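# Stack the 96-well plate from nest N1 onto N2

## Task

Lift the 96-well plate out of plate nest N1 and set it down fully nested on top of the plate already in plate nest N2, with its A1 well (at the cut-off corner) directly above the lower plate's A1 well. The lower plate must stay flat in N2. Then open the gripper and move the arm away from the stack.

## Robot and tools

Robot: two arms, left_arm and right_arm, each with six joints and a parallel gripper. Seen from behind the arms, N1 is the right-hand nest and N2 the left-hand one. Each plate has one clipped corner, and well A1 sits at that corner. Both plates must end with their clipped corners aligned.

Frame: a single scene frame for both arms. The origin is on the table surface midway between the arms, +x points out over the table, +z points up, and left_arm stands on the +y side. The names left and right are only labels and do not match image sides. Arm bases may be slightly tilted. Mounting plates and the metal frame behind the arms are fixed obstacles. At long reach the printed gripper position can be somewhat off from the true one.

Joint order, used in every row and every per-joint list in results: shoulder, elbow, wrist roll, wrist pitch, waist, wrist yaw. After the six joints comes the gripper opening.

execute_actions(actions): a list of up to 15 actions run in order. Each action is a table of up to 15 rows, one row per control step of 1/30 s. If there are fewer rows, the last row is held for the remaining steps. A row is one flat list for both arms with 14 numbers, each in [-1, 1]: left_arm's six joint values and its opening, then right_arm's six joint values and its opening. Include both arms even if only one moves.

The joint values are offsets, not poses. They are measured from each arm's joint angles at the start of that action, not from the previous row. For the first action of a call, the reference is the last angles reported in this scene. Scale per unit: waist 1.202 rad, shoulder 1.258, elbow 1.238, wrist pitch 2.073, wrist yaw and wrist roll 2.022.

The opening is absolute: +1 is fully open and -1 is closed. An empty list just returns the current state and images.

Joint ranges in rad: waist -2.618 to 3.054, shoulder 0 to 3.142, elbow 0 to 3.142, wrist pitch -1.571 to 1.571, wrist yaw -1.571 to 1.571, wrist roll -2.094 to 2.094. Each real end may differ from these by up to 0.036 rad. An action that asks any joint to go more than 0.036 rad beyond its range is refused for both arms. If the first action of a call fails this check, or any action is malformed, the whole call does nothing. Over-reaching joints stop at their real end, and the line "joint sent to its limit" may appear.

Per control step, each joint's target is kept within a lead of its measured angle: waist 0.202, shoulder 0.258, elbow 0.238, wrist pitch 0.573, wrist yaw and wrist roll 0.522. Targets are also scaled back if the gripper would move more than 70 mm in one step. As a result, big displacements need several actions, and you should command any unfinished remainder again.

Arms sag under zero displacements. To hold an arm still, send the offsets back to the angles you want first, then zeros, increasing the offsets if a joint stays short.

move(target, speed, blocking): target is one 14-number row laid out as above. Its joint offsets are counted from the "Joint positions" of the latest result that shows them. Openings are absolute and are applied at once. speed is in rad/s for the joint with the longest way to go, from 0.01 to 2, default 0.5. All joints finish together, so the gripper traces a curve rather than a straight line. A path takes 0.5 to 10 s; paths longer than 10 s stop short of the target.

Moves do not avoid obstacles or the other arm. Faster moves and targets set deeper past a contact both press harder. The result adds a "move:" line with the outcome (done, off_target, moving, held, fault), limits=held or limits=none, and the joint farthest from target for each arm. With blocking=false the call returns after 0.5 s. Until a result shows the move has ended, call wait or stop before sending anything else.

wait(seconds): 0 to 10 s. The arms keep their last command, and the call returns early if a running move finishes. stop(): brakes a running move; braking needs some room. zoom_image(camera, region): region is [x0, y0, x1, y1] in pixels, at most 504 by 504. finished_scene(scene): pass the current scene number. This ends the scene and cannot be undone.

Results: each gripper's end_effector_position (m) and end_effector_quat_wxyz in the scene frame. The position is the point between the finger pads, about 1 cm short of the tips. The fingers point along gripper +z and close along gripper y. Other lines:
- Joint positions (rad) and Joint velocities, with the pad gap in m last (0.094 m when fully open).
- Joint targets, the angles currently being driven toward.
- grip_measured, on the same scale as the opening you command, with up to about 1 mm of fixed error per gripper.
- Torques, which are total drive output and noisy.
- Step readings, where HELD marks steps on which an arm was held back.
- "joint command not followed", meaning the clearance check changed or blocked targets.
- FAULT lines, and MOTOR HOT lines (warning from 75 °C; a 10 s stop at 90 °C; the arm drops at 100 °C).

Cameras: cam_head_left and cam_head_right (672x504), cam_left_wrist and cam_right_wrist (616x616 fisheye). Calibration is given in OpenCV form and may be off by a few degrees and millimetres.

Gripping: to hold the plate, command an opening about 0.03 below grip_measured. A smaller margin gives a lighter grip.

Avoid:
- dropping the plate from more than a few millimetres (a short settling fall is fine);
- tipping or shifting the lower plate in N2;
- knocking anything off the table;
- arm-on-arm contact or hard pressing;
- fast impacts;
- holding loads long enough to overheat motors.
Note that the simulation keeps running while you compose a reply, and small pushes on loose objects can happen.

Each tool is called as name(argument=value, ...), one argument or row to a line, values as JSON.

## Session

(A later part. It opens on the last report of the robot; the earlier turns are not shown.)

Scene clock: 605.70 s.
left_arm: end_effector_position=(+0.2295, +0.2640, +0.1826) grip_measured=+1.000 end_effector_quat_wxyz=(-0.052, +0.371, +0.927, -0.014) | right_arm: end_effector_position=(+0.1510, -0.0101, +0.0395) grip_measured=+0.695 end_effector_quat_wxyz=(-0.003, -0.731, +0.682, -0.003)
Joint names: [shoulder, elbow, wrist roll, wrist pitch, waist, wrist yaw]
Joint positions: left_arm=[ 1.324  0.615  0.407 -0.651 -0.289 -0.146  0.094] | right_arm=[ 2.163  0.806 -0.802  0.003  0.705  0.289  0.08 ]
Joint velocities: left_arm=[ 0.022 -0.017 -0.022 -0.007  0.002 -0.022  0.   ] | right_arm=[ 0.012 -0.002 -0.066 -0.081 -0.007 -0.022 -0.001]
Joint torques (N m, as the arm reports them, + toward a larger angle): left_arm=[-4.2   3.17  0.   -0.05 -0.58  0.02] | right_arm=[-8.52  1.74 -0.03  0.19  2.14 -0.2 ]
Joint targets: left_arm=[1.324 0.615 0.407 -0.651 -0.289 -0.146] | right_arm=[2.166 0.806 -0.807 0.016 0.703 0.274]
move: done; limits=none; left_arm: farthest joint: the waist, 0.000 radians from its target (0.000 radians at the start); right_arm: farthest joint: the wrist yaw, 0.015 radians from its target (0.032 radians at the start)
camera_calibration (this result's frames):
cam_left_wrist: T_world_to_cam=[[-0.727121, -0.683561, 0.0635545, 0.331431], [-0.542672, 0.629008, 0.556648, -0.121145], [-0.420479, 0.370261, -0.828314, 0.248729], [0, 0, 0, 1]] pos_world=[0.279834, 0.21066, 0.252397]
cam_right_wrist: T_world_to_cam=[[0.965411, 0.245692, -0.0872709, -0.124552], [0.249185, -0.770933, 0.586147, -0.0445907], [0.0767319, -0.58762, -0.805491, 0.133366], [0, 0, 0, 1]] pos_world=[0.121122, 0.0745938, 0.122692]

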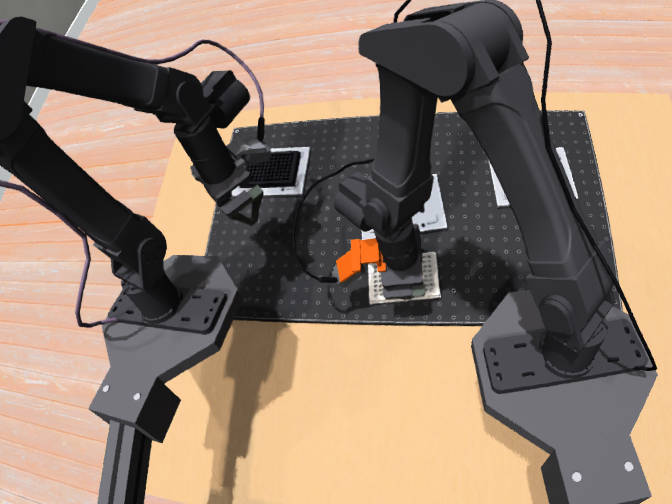

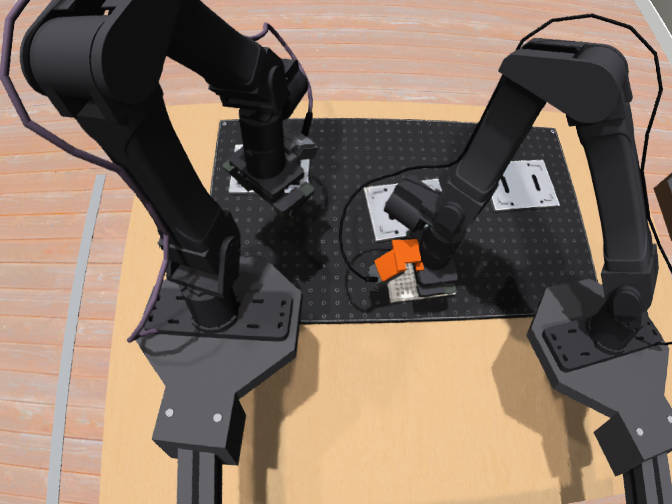

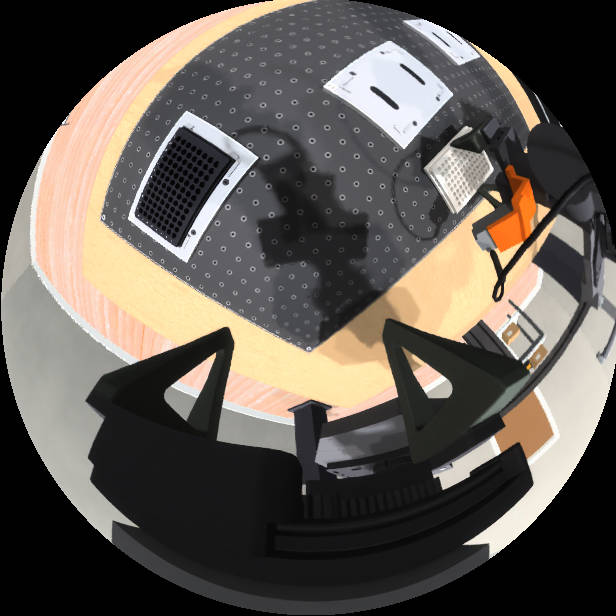

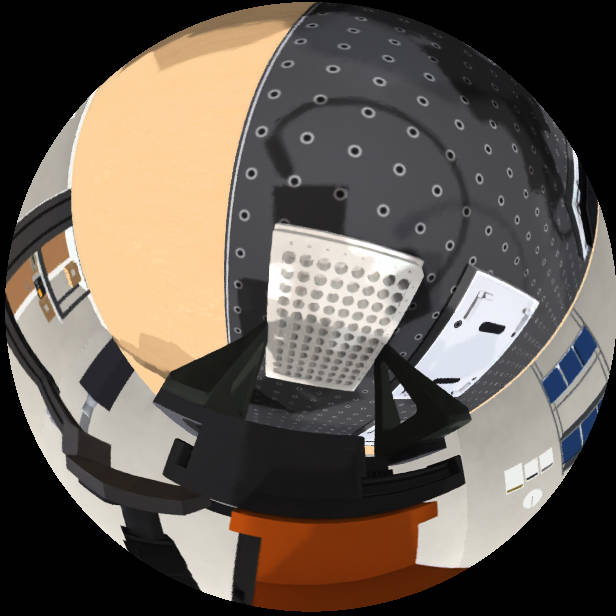

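execute_actions(
  actions=[],
)

Scene clock: 620.67 s.
left_arm: end_effector_position=(+0.2295, +0.2640, +0.1826) grip_measured=+1.000 end_effector_quat_wxyz=(-0.052, +0.371, +0.927, -0.014) | right_arm: end_effector_position=(+0.1510, -0.0101, +0.0395) grip_measured=+0.695 end_effector_quat_wxyz=(-0.003, -0.731, +0.682, -0.003)
Joint names: [shoulder, elbow, wrist roll, wrist pitch, waist, wrist yaw]
Joint positions: left_arm=[ 1.324  0.615  0.407 -0.651 -0.289 -0.146  0.094] | right_arm=[ 2.163  0.806 -0.802  0.003  0.705  0.289  0.08 ]
Joint velocities: left_arm=[ 0.007 -0.002  0.007 -0.037  0.007  0.037  0.   ] | right_arm=[ 0.002 -0.012 -0.037 -0.007  0.007  0.007 -0.   ]
Joint torques (N m, as the arm reports them, + toward a larger angle): left_arm=[-4.2   3.17  0.   -0.05 -0.59  0.03] | right_arm=[-8.51  1.75 -0.05  0.19  2.17 -0.2 ]
Joint targets: left_arm=[1.324 0.615 0.407 -0.651 -0.289 -0.146] | right_arm=[2.166 0.806 -0.807 0.016 0.703 0.274]
camera_calibration (this result's frames):
cam_left_wrist: T_world_to_cam=[[-0.727121, -0.683561, 0.0635545, 0.331431], [-0.542672, 0.629008, 0.556648, -0.121145], [-0.420479, 0.370261, -0.828314, 0.248729], [0, 0, 0, 1]] pos_world=[0.279834, 0.21066, 0.252397]
cam_right_wrist: T_world_to_cam=[[0.965365, 0.245982, -0.0869703, -0.124631], [0.249255, -0.771024, 0.585998, -0.0445586], [0.0770886, -0.58738, -0.805631, 0.133355], [0, 0, 0, 1]] pos_world=[0.12114, 0.0746314, 0.122707]

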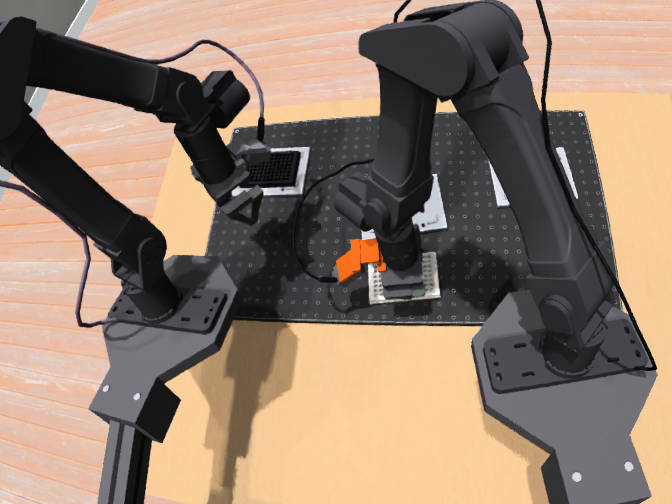

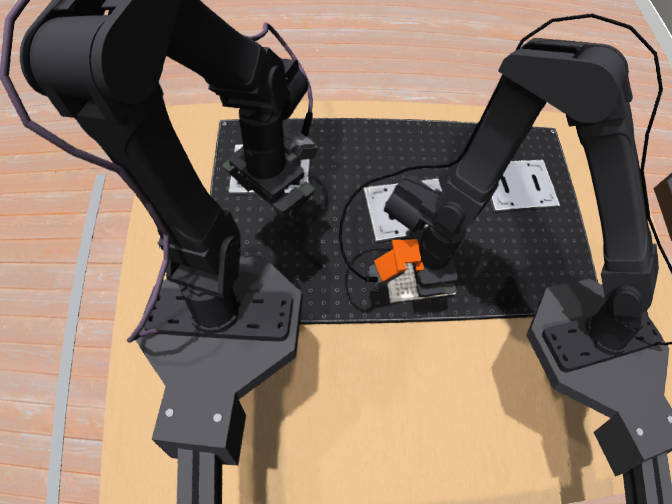

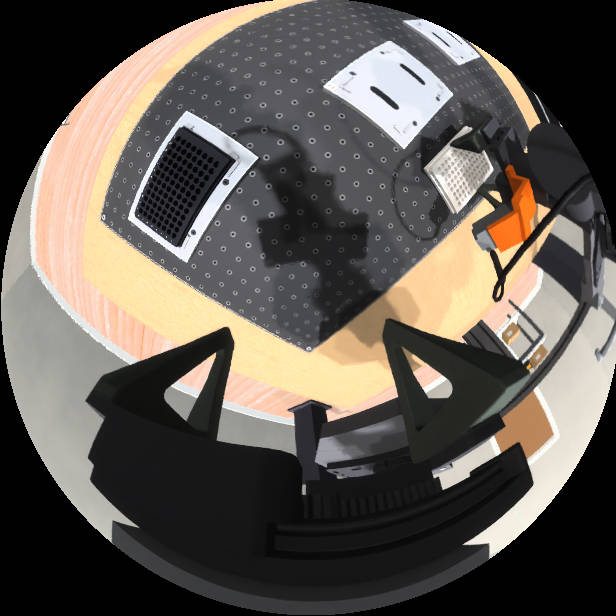

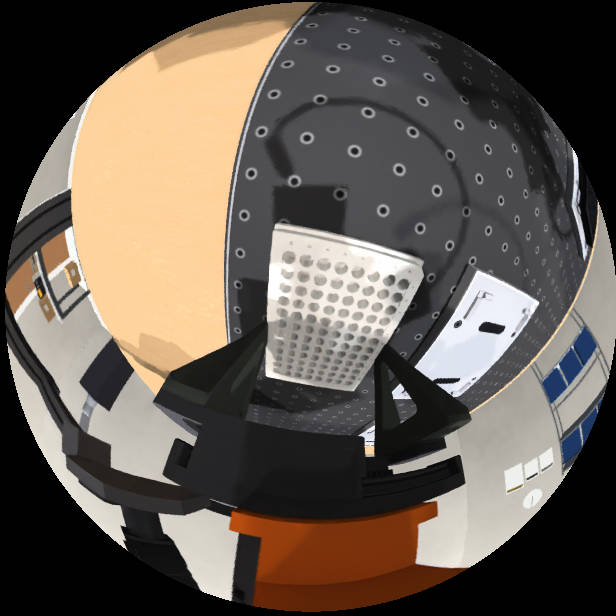

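move(
  target=[0,0,0,0,0,0,1, 0.0175,0,0,0.0165,0,0,0.66],
  speed=0.04,
)

Scene clock: 627.77 s.
left_arm: end_effector_position=(+0.2295, +0.2640, +0.1826) grip_measured=+1.000 end_effector_quat_wxyz=(-0.052, +0.371, +0.927, -0.014) | right_arm: end_effector_position=(+0.1501, -0.0094, +0.0356) grip_measured=+0.695 end_effector_quat_wxyz=(-0.001, -0.731, +0.683, -0.003)
Joint names: [shoulder, elbow, wrist roll, wrist pitch, waist, wrist yaw]
Joint positions: left_arm=[ 1.324  0.615  0.407 -0.651 -0.289 -0.146  0.094] | right_arm=[ 2.179  0.806 -0.802  0.024  0.705  0.289  0.08 ]
Joint velocities: left_arm=[ 0.002  0.007 -0.007  0.022 -0.032 -0.051  0.   ] | right_arm=[ 0.007  0.002 -0.037 -0.051 -0.002 -0.066 -0.   ]
Joint torques (N m, as the arm reports them, + toward a larger angle): left_arm=[-4.2   3.17  0.   -0.05 -0.58  0.02] | right_arm=[-8.24  1.7   0.01  0.17  2.33 -0.02]
Joint targets: left_arm=[1.324 0.615 0.407 -0.651 -0.289 -0.146] | right_arm=[2.185 0.806 -0.802 0.037 0.705 0.289]
move: done; limits=none; left_arm: farthest joint: the waist, 0.000 radians from its target (0.000 radians at the start); right_arm: farthest joint: the wrist pitch, 0.013 radians from its target (0.034 radians at the start)
camera_calibration (this result's frames):
cam_left_wrist: T_world_to_cam=[[-0.727121, -0.683561, 0.0635545, 0.331431], [-0.542672, 0.629008, 0.556648, -0.121145], [-0.420479, 0.370261, -0.828314, 0.248729], [0, 0, 0, 1]] pos_world=[0.279834, 0.21066, 0.252397]
cam_right_wrist: T_world_to_cam=[[0.965882, 0.245108, -0.0836285, -0.124481], [0.246773, -0.773065, 0.584358, -0.0410726], [0.0785805, -0.585058, -0.807175, 0.130522], [0, 0, 0, 1]] pos_world=[0.120113, 0.0751226, 0.118945]

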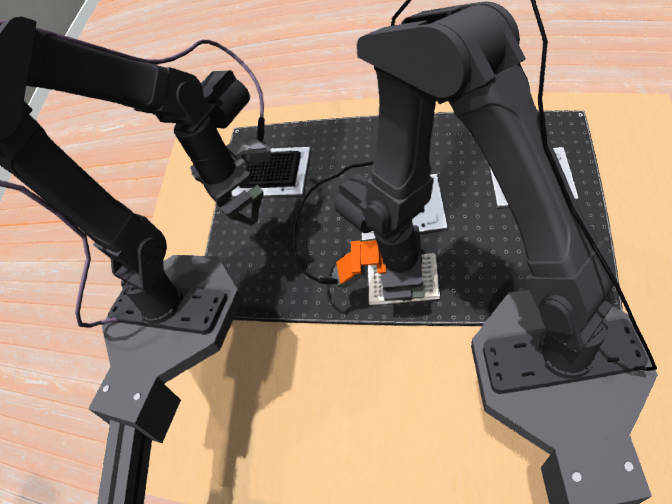

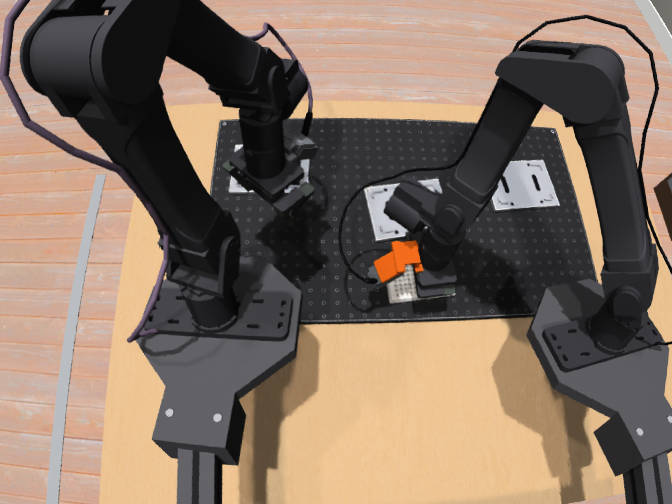

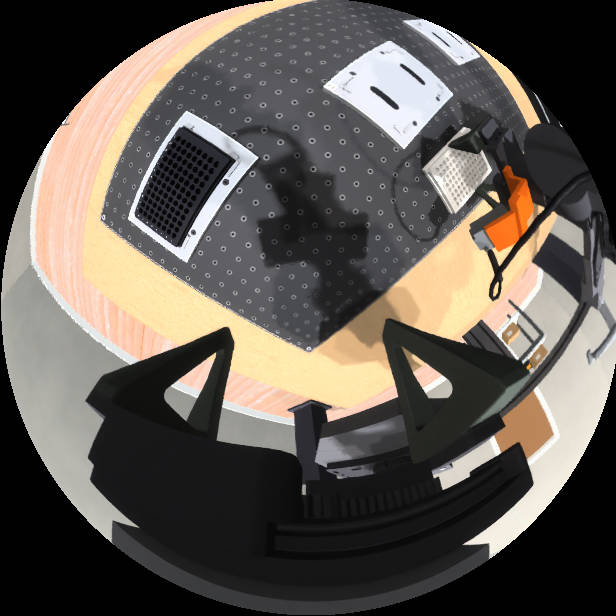

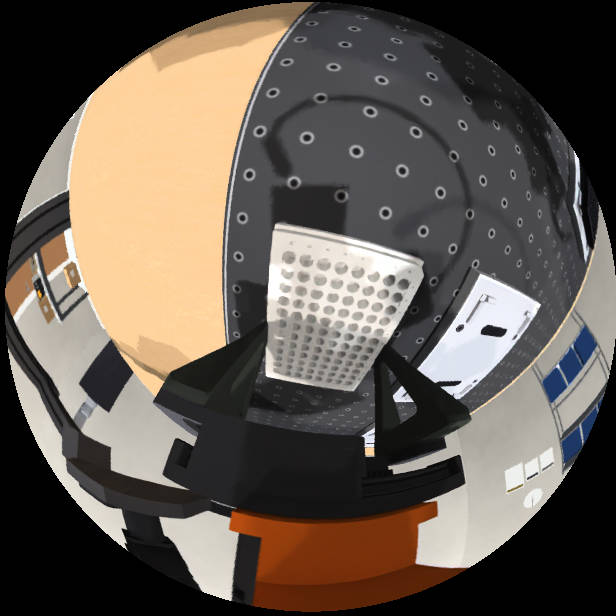

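zoom_image(
  camera="cam_left_wrist",
  region=[400, 100, 560, 260],
)

move(
  target=[0,0,0,0,0,0,1, 0.011,0,0,0.012,0,0,0.66],
  speed=0.03,
)

Region (400, 100, 560, 260) of cam_left_wrist's 616x616 image, scaled by 3.150, with more detail than that image has.

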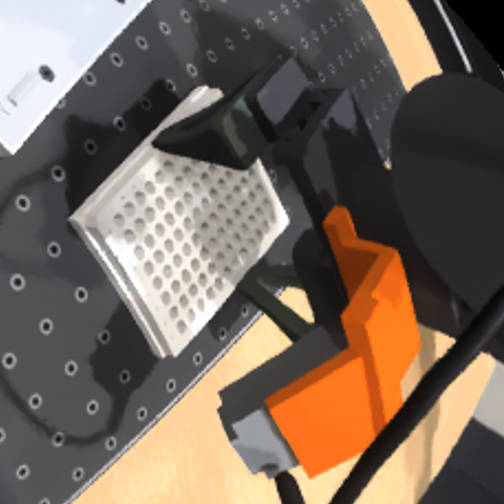

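Scene clock: 631.07 s.
left_arm: end_effector_position=(+0.2295, +0.2640, +0.1826) grip_measured=+1.000 end_effector_quat_wxyz=(-0.052, +0.371, +0.927, -0.014) | right_arm: end_effector_position=(+0.1501, -0.0086, +0.0338) grip_measured=+0.695 end_effector_quat_wxyz=(+0.001, -0.730, +0.683, -0.003)
Joint names: [shoulder, elbow, wrist roll, wrist pitch, waist, wrist yaw]
Joint positions: left_arm=[ 1.324  0.615  0.407 -0.651 -0.289 -0.146  0.094] | right_arm=[ 2.187  0.806 -0.802  0.036  0.705  0.289  0.08 ]
Joint velocities: left_arm=[-0.022  0.017 -0.081 -0.037  0.002 -0.007  0.   ] | right_arm=[ 0.002 -0.002 -0.037  0.007 -0.007 -0.051 -0.001]
Joint torques (N m, as the arm reports them, + toward a larger angle): left_arm=[-4.2   3.17  0.   -0.05 -0.59  0.03] | right_arm=[-8.23  1.66  0.02  0.2   2.33 -0.02]
Joint targets: left_arm=[1.324 0.615 0.407 -0.651 -0.289 -0.146] | right_arm=[2.193 0.806 -0.802 0.049 0.705 0.289]
move: done; limits=none; left_arm: farthest joint: the waist, 0.000 radians from its target (0.000 radians at the start); right_arm: farthest joint: the wrist pitch, 0.013 radians from its target (0.025 radians at the start)
camera_calibration (this result's frames):
cam_left_wrist: T_world_to_cam=[[-0.727121, -0.683561, 0.0635545, 0.331431], [-0.542672, 0.629008, 0.556648, -0.121145], [-0.420479, 0.370261, -0.828314, 0.248729], [0, 0, 0, 1]] pos_world=[0.279834, 0.21066, 0.252397]
cam_right_wrist: T_world_to_cam=[[0.966435, 0.244143, -0.0799843, -0.125031], [0.244067, -0.775282, 0.582554, -0.0389548], [0.0802159, -0.582522, -0.808847, 0.129341], [0, 0, 0, 1]] pos_world=[0.119967, 0.0756685, 0.11731]

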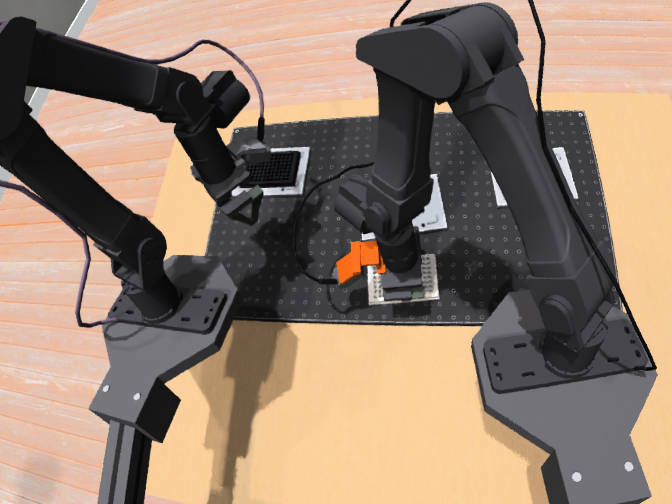

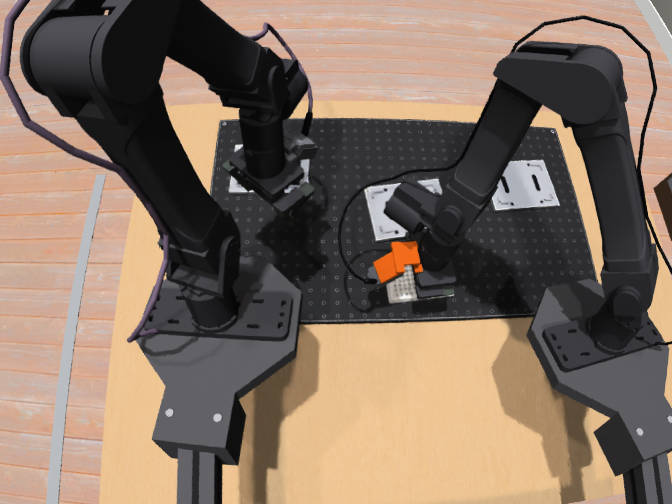

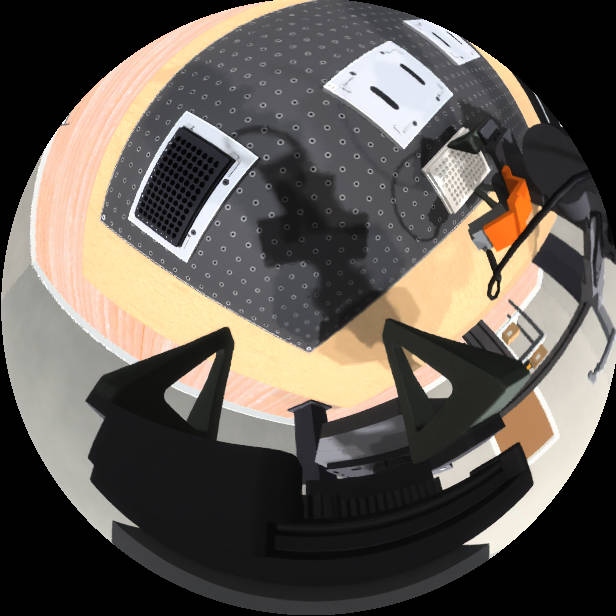

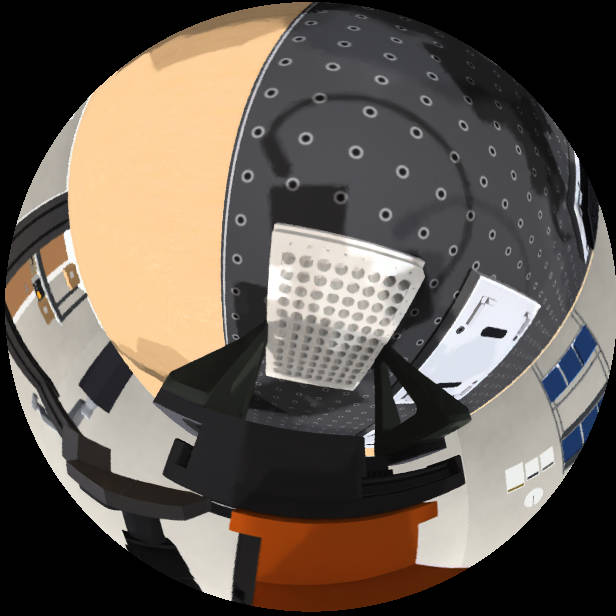

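move(
  target=[0,0,0,0,0,0,1, 0.012,0,0,0.013,0,0,0.66],
  speed=0.03,
)

Scene clock: 633.73 s.
left_arm: end_effector_position=(+0.2295, +0.2640, +0.1826) grip_measured=+1.000 end_effector_quat_wxyz=(-0.052, +0.371, +0.927, -0.014) | right_arm: end_effector_position=(+0.1508, -0.0075, +0.0330) grip_measured=+0.695 end_effector_quat_wxyz=(+0.004, -0.730, +0.684, -0.003)
Joint names: [shoulder, elbow, wrist roll, wrist pitch, waist, wrist yaw]
Joint positions: left_arm=[ 1.324  0.615  0.407 -0.651 -0.289 -0.146  0.094] | right_arm=[ 2.19   0.806 -0.802  0.045  0.705  0.289  0.08 ]
Joint velocities: left_arm=[ 0.002  0.022 -0.007 -0.051  0.007 -0.022  0.   ] | right_arm=[ 0.002 -0.017  0.051 -0.037  0.007  0.051  0.001]
Joint torques (N m, as the arm reports them, + toward a larger angle): left_arm=[-4.2   3.18  0.   -0.05 -0.59  0.02] | right_arm=[-7.71  1.63  0.    0.26  2.36 -0.02]
Joint targets: left_arm=[1.324 0.615 0.407 -0.651 -0.289 -0.146] | right_arm=[2.202 0.806 -0.802 0.063 0.705 0.289]
move: done; limits=none; left_arm: farthest joint: the waist, 0.000 radians from its target (0.000 radians at the start); right_arm: farthest joint: the wrist pitch, 0.018 radians from its target (0.027 radians at the start)
camera_calibration (this result's frames):
cam_left_wrist: T_world_to_cam=[[-0.727121, -0.683561, 0.0635545, 0.331431], [-0.542672, 0.629008, 0.556648, -0.121145], [-0.420479, 0.370261, -0.828314, 0.248729], [0, 0, 0, 1]] pos_world=[0.279834, 0.21066, 0.252397]
cam_right_wrist: T_world_to_cam=[[0.967154, 0.242836, -0.0751277, -0.126293], [0.240462, -0.778224, 0.580125, -0.0372694], [0.0824091, -0.579136, -0.811055, 0.129096], [0, 0, 0, 1]] pos_world=[0.120468, 0.0764283, 0.116837]

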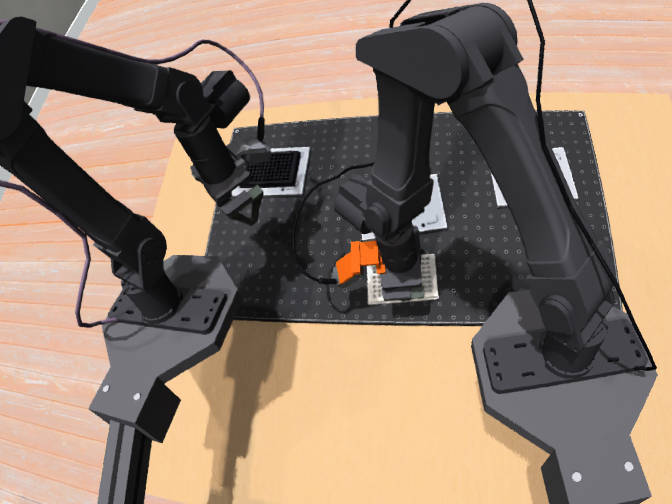

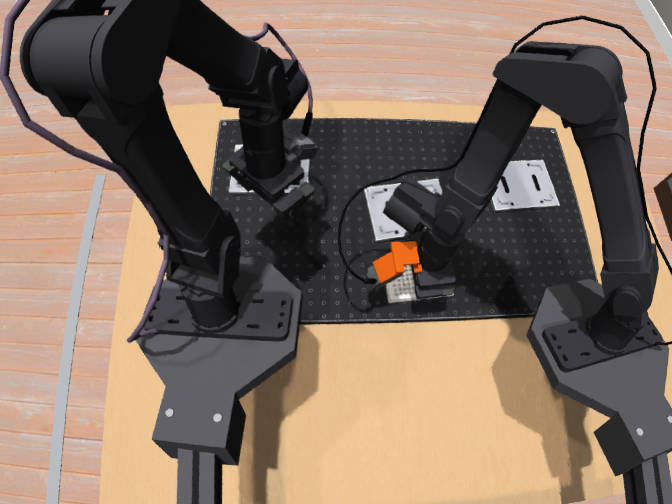

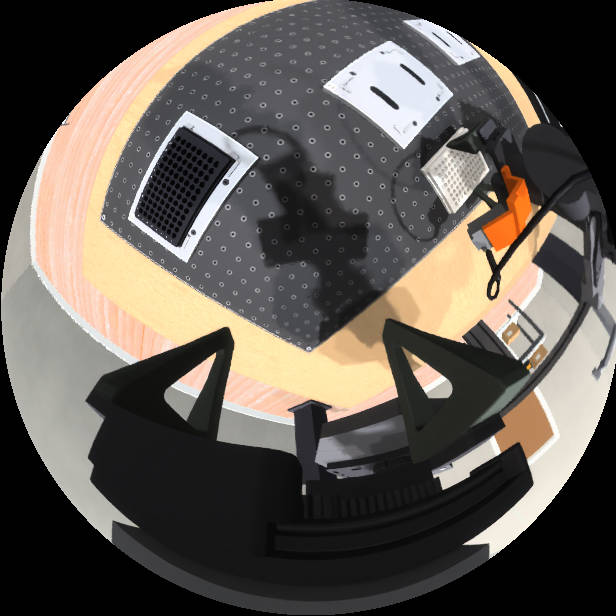

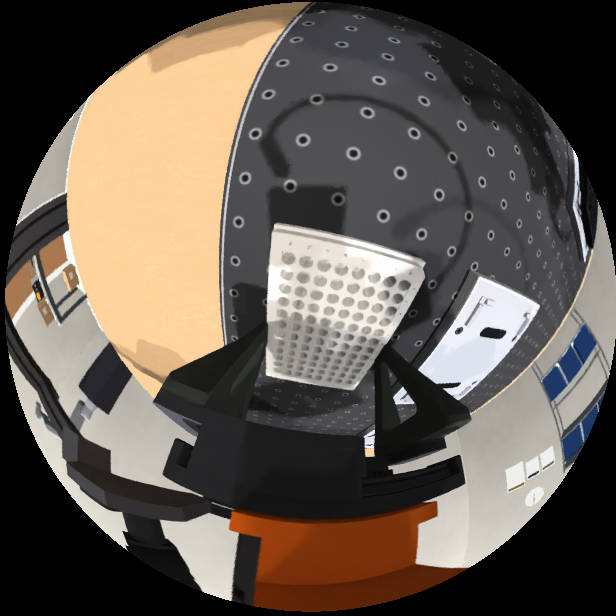

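execute_actions(
  actions=[
    [[0,0,0,0,0,0,1, 0,0,0,0,0,0,1]],
  ],
)

Scene clock: 653.80 s.
left_arm: end_effector_position=(+0.2295, +0.2640, +0.1826) grip_measured=+1.000 end_effector_quat_wxyz=(-0.052, +0.371, +0.927, -0.014) | right_arm: end_effector_position=(+0.1509, -0.0076, +0.0330) grip_measured=+1.000 end_effector_quat_wxyz=(+0.004, -0.730, +0.684, -0.003)
Joint names: [shoulder, elbow, wrist roll, wrist pitch, waist, wrist yaw]
Joint positions: left_arm=[ 1.324  0.615  0.407 -0.651 -0.289 -0.146  0.094] | right_arm=[ 2.19   0.806 -0.802  0.045  0.705  0.289  0.094]
Joint velocities: left_arm=[-0.007  0.002  0.037  0.007 -0.002 -0.081  0.   ] | right_arm=[-0.002  0.012  0.022 -0.022 -0.007 -0.007  0.   ]
Joint torques (N m, as the arm reports them, + toward a larger angle): left_arm=[-4.21  3.18  0.   -0.05 -0.6   0.02] | right_arm=[-8.81  1.65  0.01  0.11  2.37 -0.02]
Joint targets: left_arm=[1.324 0.615 0.407 -0.651 -0.289 -0.146] | right_arm=[2.190 0.806 -0.802 0.045 0.705 0.289]
Step readings (joint positions):
0: left_arm=[1.324 0.615 0.407 -0.651 -0.289 -0.146] | right_arm=[2.190 0.806 -0.802 0.045 0.705 0.289]
1: left_arm=[1.324 0.615 0.407 -0.651 -0.289 -0.146] | right_arm=[2.190 0.806 -0.802 0.045 0.705 0.289]
2: left_arm=[1.324 0.615 0.407 -0.651 -0.289 -0.146] | right_arm=[2.190 0.806 -0.802 0.045 0.705 0.289]
4: left_arm=[1.324 0.615 0.407 -0.651 -0.289 -0.146] | right_arm=[2.190 0.806 -0.802 0.045 0.705 0.289]
8: left_arm=[1.324 0.615 0.407 -0.651 -0.289 -0.146] | right_arm=[2.190 0.806 -0.802 0.045 0.705 0.289]
15: Joint positions above
camera_calibration (this result's frames):
cam_left_wrist: T_world_to_cam=[[-0.727121, -0.683561, 0.0635545, 0.331431], [-0.542672, 0.629008, 0.556648, -0.121145], [-0.420479, 0.370261, -0.828314, 0.248729], [0, 0, 0, 1]] pos_world=[0.279834, 0.21066, 0.252397]
cam_right_wrist: T_world_to_cam=[[0.967176, 0.242814, -0.0749167, -0.126341], [0.240296, -0.778076, 0.580393, -0.0372999], [0.0826363, -0.579344, -0.810883, 0.129024], [0, 0, 0, 1]] pos_world=[0.120495, 0.0764042, 0.116807]

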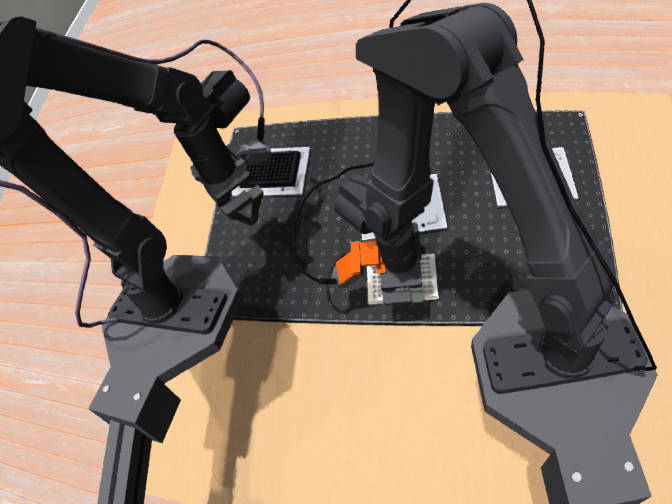

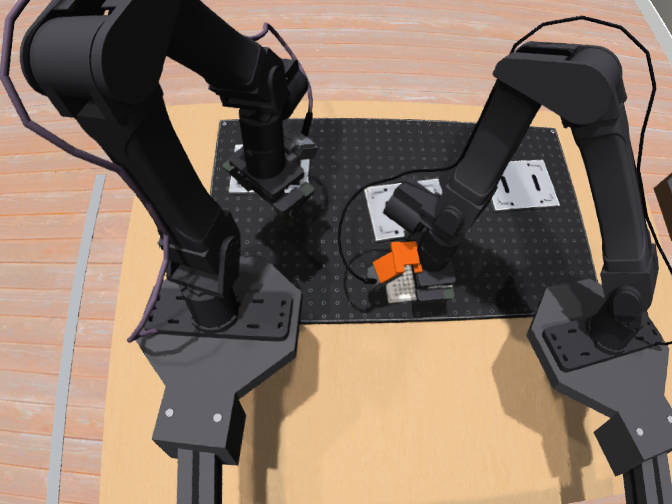

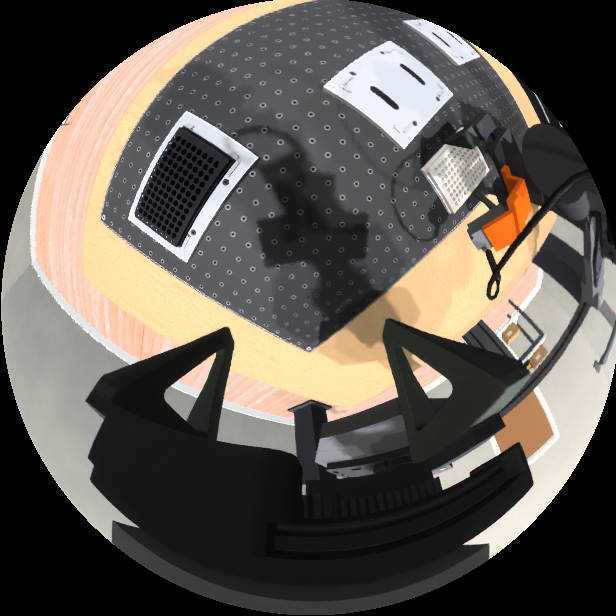

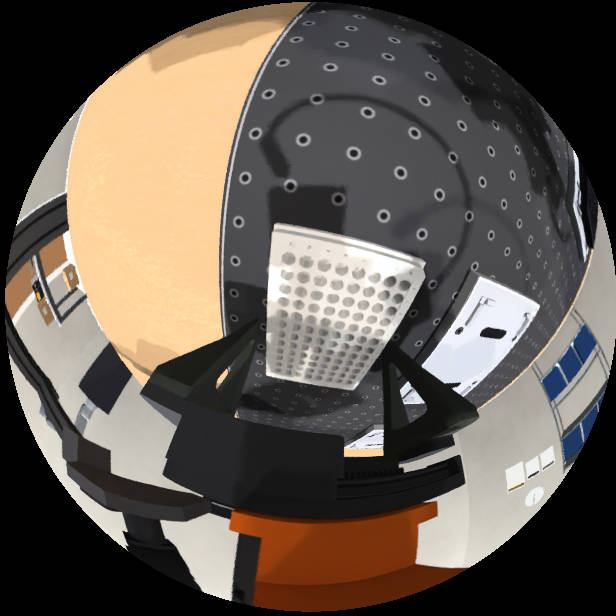

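move(
  target=[0,0,0,0,0,0,1, -0.180,-0.059,0,-0.082,0.044,0,1],
  speed=0.3,
)

Scene clock: 658.80 s.
left_arm: end_effector_position=(+0.2295, +0.2640, +0.1826) grip_measured=+1.000 end_effector_quat_wxyz=(-0.052, +0.371, +0.927, -0.014) | right_arm: end_effector_position=(+0.1505, -0.0094, +0.0819) grip_measured=+1.000 end_effector_quat_wxyz=(-0.009, +0.742, -0.670, -0.001)
Joint names: [shoulder, elbow, wrist roll, wrist pitch, waist, wrist yaw]
Joint positions: left_arm=[ 1.324  0.615  0.407 -0.651 -0.289 -0.146  0.094] | right_arm=[ 1.983  0.754 -0.802 -0.111  0.744  0.289  0.094]
Joint velocities: left_arm=[ 0.012 -0.012  0.007 -0.037  0.007  0.095  0.   ] | right_arm=[-0.012 -0.012  0.022 -0.007  0.017  0.037  0.   ]
Joint torques (N m, as the arm reports them, + toward a larger angle): left_arm=[-4.2   3.17  0.   -0.05 -0.59  0.02] | right_arm=[-10.     0.93   0.01   0.01   3.31  -0.03]
Joint targets: left_arm=[1.324 0.615 0.407 -0.651 -0.289 -0.146] | right_arm=[1.964 0.733 -0.802 -0.125 0.757 0.289]
move: off_target (right_arm); limits=none; left_arm: farthest joint: the waist, 0.000 radians from its target (0.000 radians at the start); right_arm: farthest joint: the elbow, 0.021 radians from its target (0.074 radians at the start)
camera_calibration (this result's frames):
cam_left_wrist: T_world_to_cam=[[-0.727121, -0.683561, 0.0635545, 0.331431], [-0.542672, 0.629008, 0.556648, -0.121145], [-0.420479, 0.370261, -0.828314, 0.248729], [0, 0, 0, 1]] pos_world=[0.279834, 0.21066, 0.252397]
cam_right_wrist: T_world_to_cam=[[0.957331, 0.279925, -0.071826, -0.120273], [0.269654, -0.775848, 0.570392, -0.0705796], [0.103941, -0.565422, -0.818226, 0.165134], [0, 0, 0, 1]] pos_world=[0.117009, 0.0722792, 0.166737]

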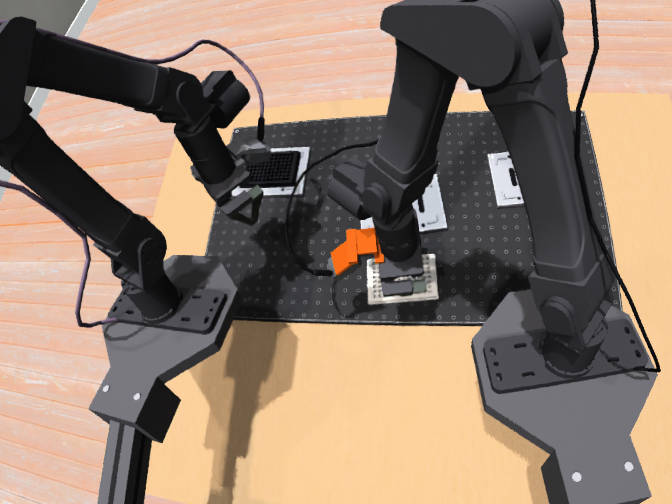

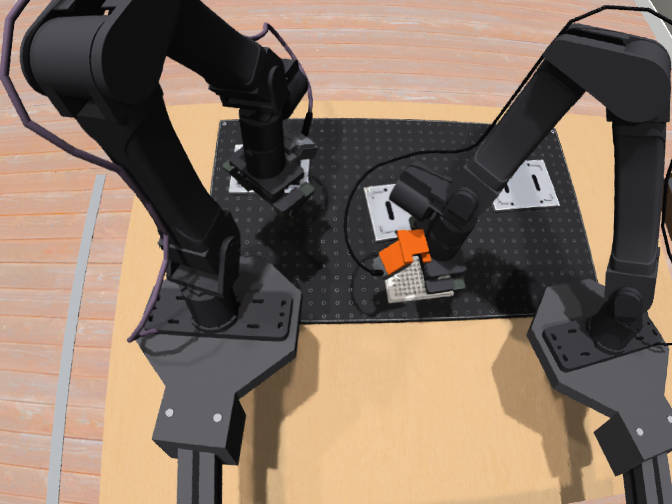

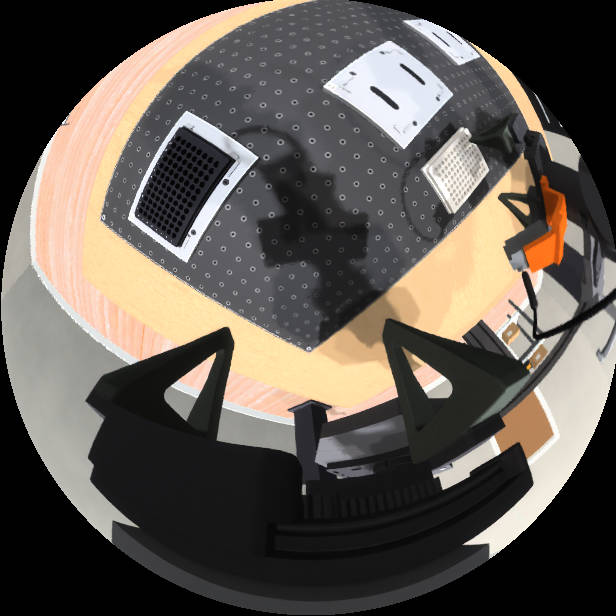

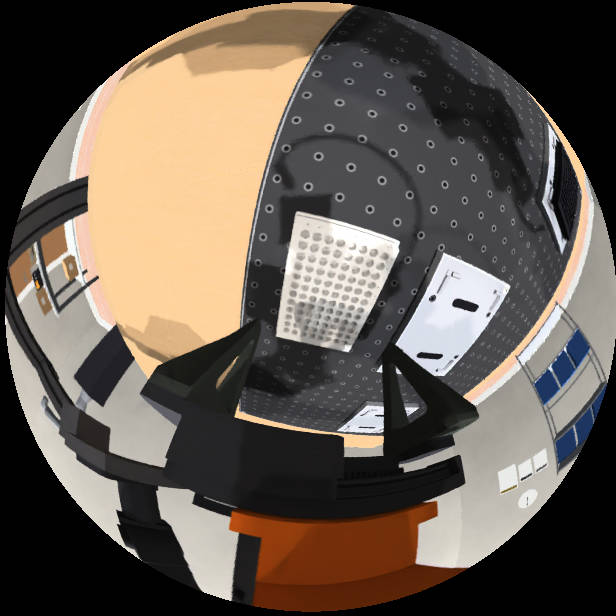

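zoom_image(
  camera="cam_left_wrist",
  region=[400, 110, 520, 230],
)

zoom_image(
  camera="cam_right_wrist",
  region=[240, 190, 440, 390],
)

Region (400, 110, 520, 230) of cam_left_wrist's 616x616 image, scaled by 4.200, with more detail than that image has.

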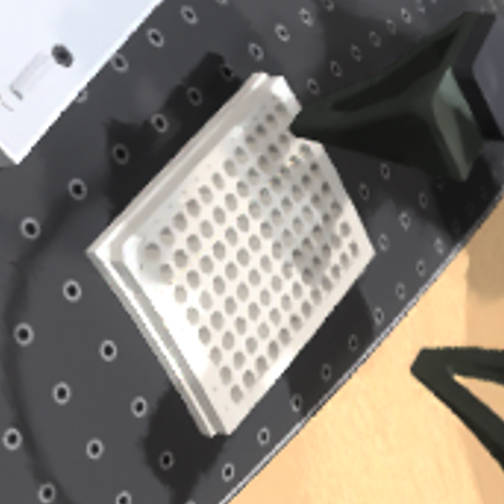

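Region (240, 190, 440, 390) of cam_right_wrist's 616x616 image, scaled by 2.520, with more detail than that image has.

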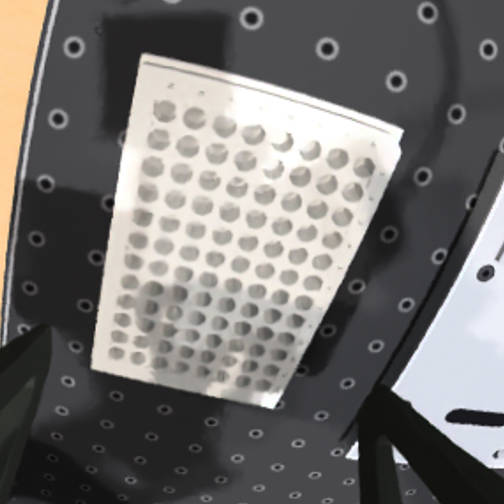

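move(
  target=[0.795,0.515,-0.0386,0.139,-0.674,-0.103,1, -0.622,-0.124,0,-0.236,-0.869,0,1],
  speed=0.6,
)

Scene clock: 711.33 s.
left_arm: end_effector_position=(+0.1669, -0.0160, +0.0736) grip_measured=+1.000 end_effector_quat_wxyz=(-0.001, +0.678, +0.735, +0.002) | right_arm: end_effector_position=(+0.2068, -0.3153, +0.2020) grip_measured=+1.000 end_effector_quat_wxyz=(-0.061, -0.327, +0.932, -0.147)
Joint names: [shoulder, elbow, wrist roll, wrist pitch, waist, wrist yaw]
Joint positions: left_arm=[ 2.326  1.221  0.336 -0.373 -1.094 -0.349  0.094] | right_arm=[ 1.219  0.615 -0.802 -0.586 -0.293  0.291  0.094]
Joint velocities: left_arm=[ 0.007  0.017 -0.022 -0.007  0.007  0.037  0.   ] | right_arm=[ 0.017  0.007 -0.051 -0.022  0.002 -0.081  0.   ]
Joint torques (N m, as the arm reports them, + toward a larger angle): left_arm=[-8.59  4.63 -0.06  0.22 -3.35 -0.02] | right_arm=[-6.87  3.66  0.01  0.02 -0.82  0.16]
Joint targets: left_arm=[2.324 1.253 0.328 -0.363 -1.099 -0.354] | right_arm=[1.200 0.600 -0.802 -0.600 -0.300 0.289]
move: off_target (left_arm); limits=none; left_arm: farthest joint: the elbow, 0.032 radians from its target (0.637 radians at the start); right_arm: farthest joint: the shoulder, 0.019 radians from its target (0.782 radians at the start)
camera_calibration (this result's frames):
cam_left_wrist: T_world_to_cam=[[-0.999715, -0.0229538, -0.00654638, 0.162689], [-0.0232028, 0.870195, 0.492161, 0.00358888], [-0.00560035, 0.492173, -0.870479, 0.171619], [0, 0, 0, 1]] pos_world=[0.163687, -0.0838551, 0.14869]
cam_right_wrist: T_world_to_cam=[[0.752648, -0.64905, 0.110699, -0.367396], [-0.483972, -0.431364, 0.761378, -0.165703], [-0.446421, -0.626625, -0.638788, 0.142896], [0, 0, 0, 1]] pos_world=[0.260116, -0.220394, 0.258113]

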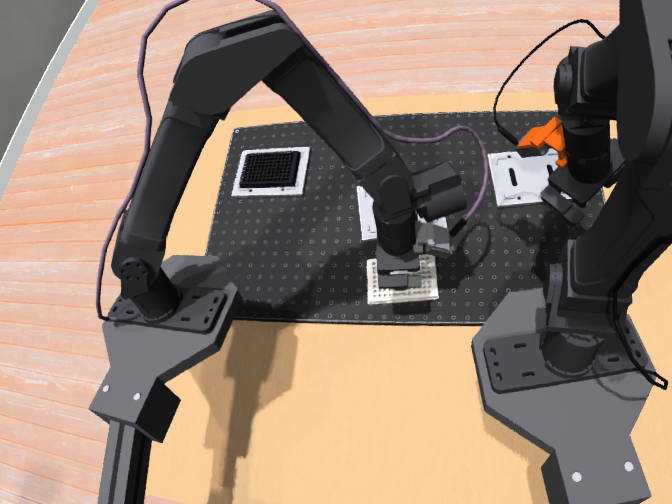

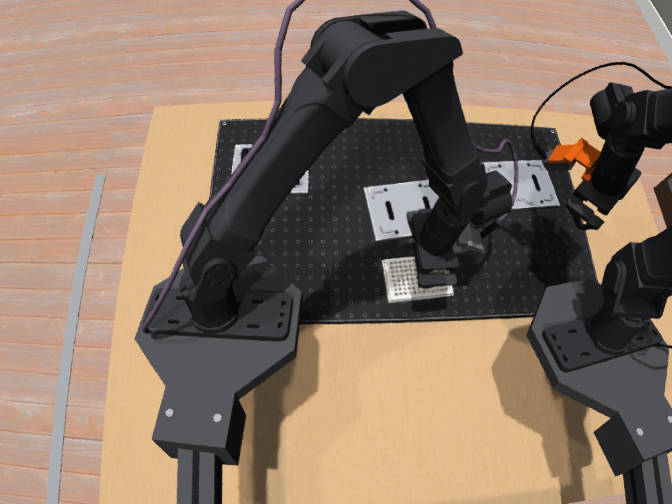

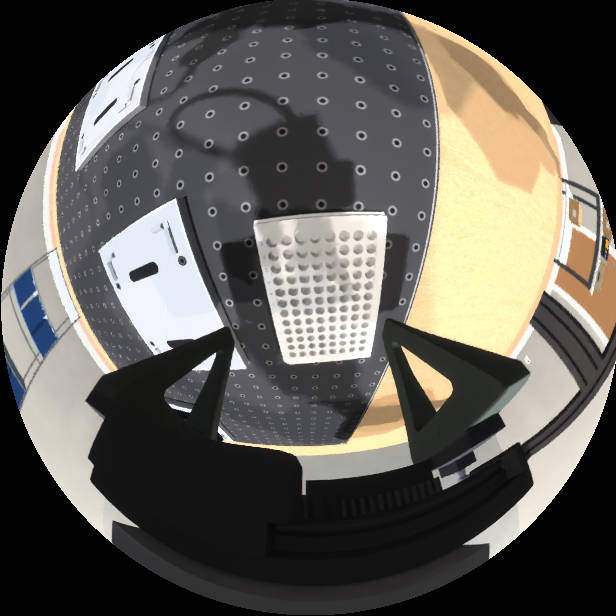

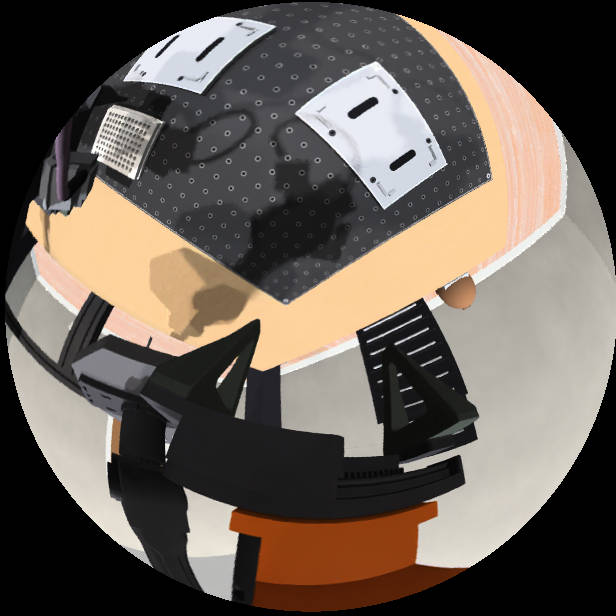

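zoom_image(
  camera="cam_left_wrist",
  region=[200, 180, 440, 420],
)

Region (200, 180, 440, 420) of cam_left_wrist's 616x616 image, scaled by 2.100, with more detail than that image has.

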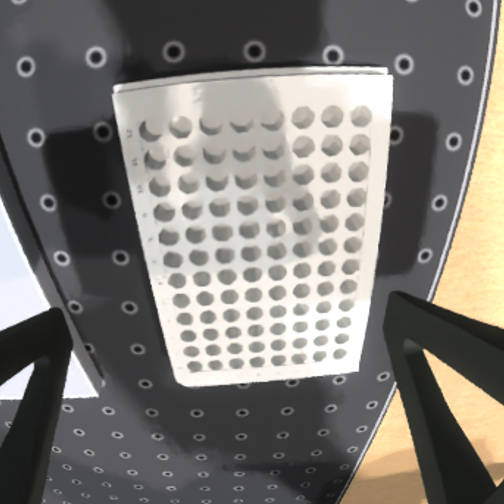

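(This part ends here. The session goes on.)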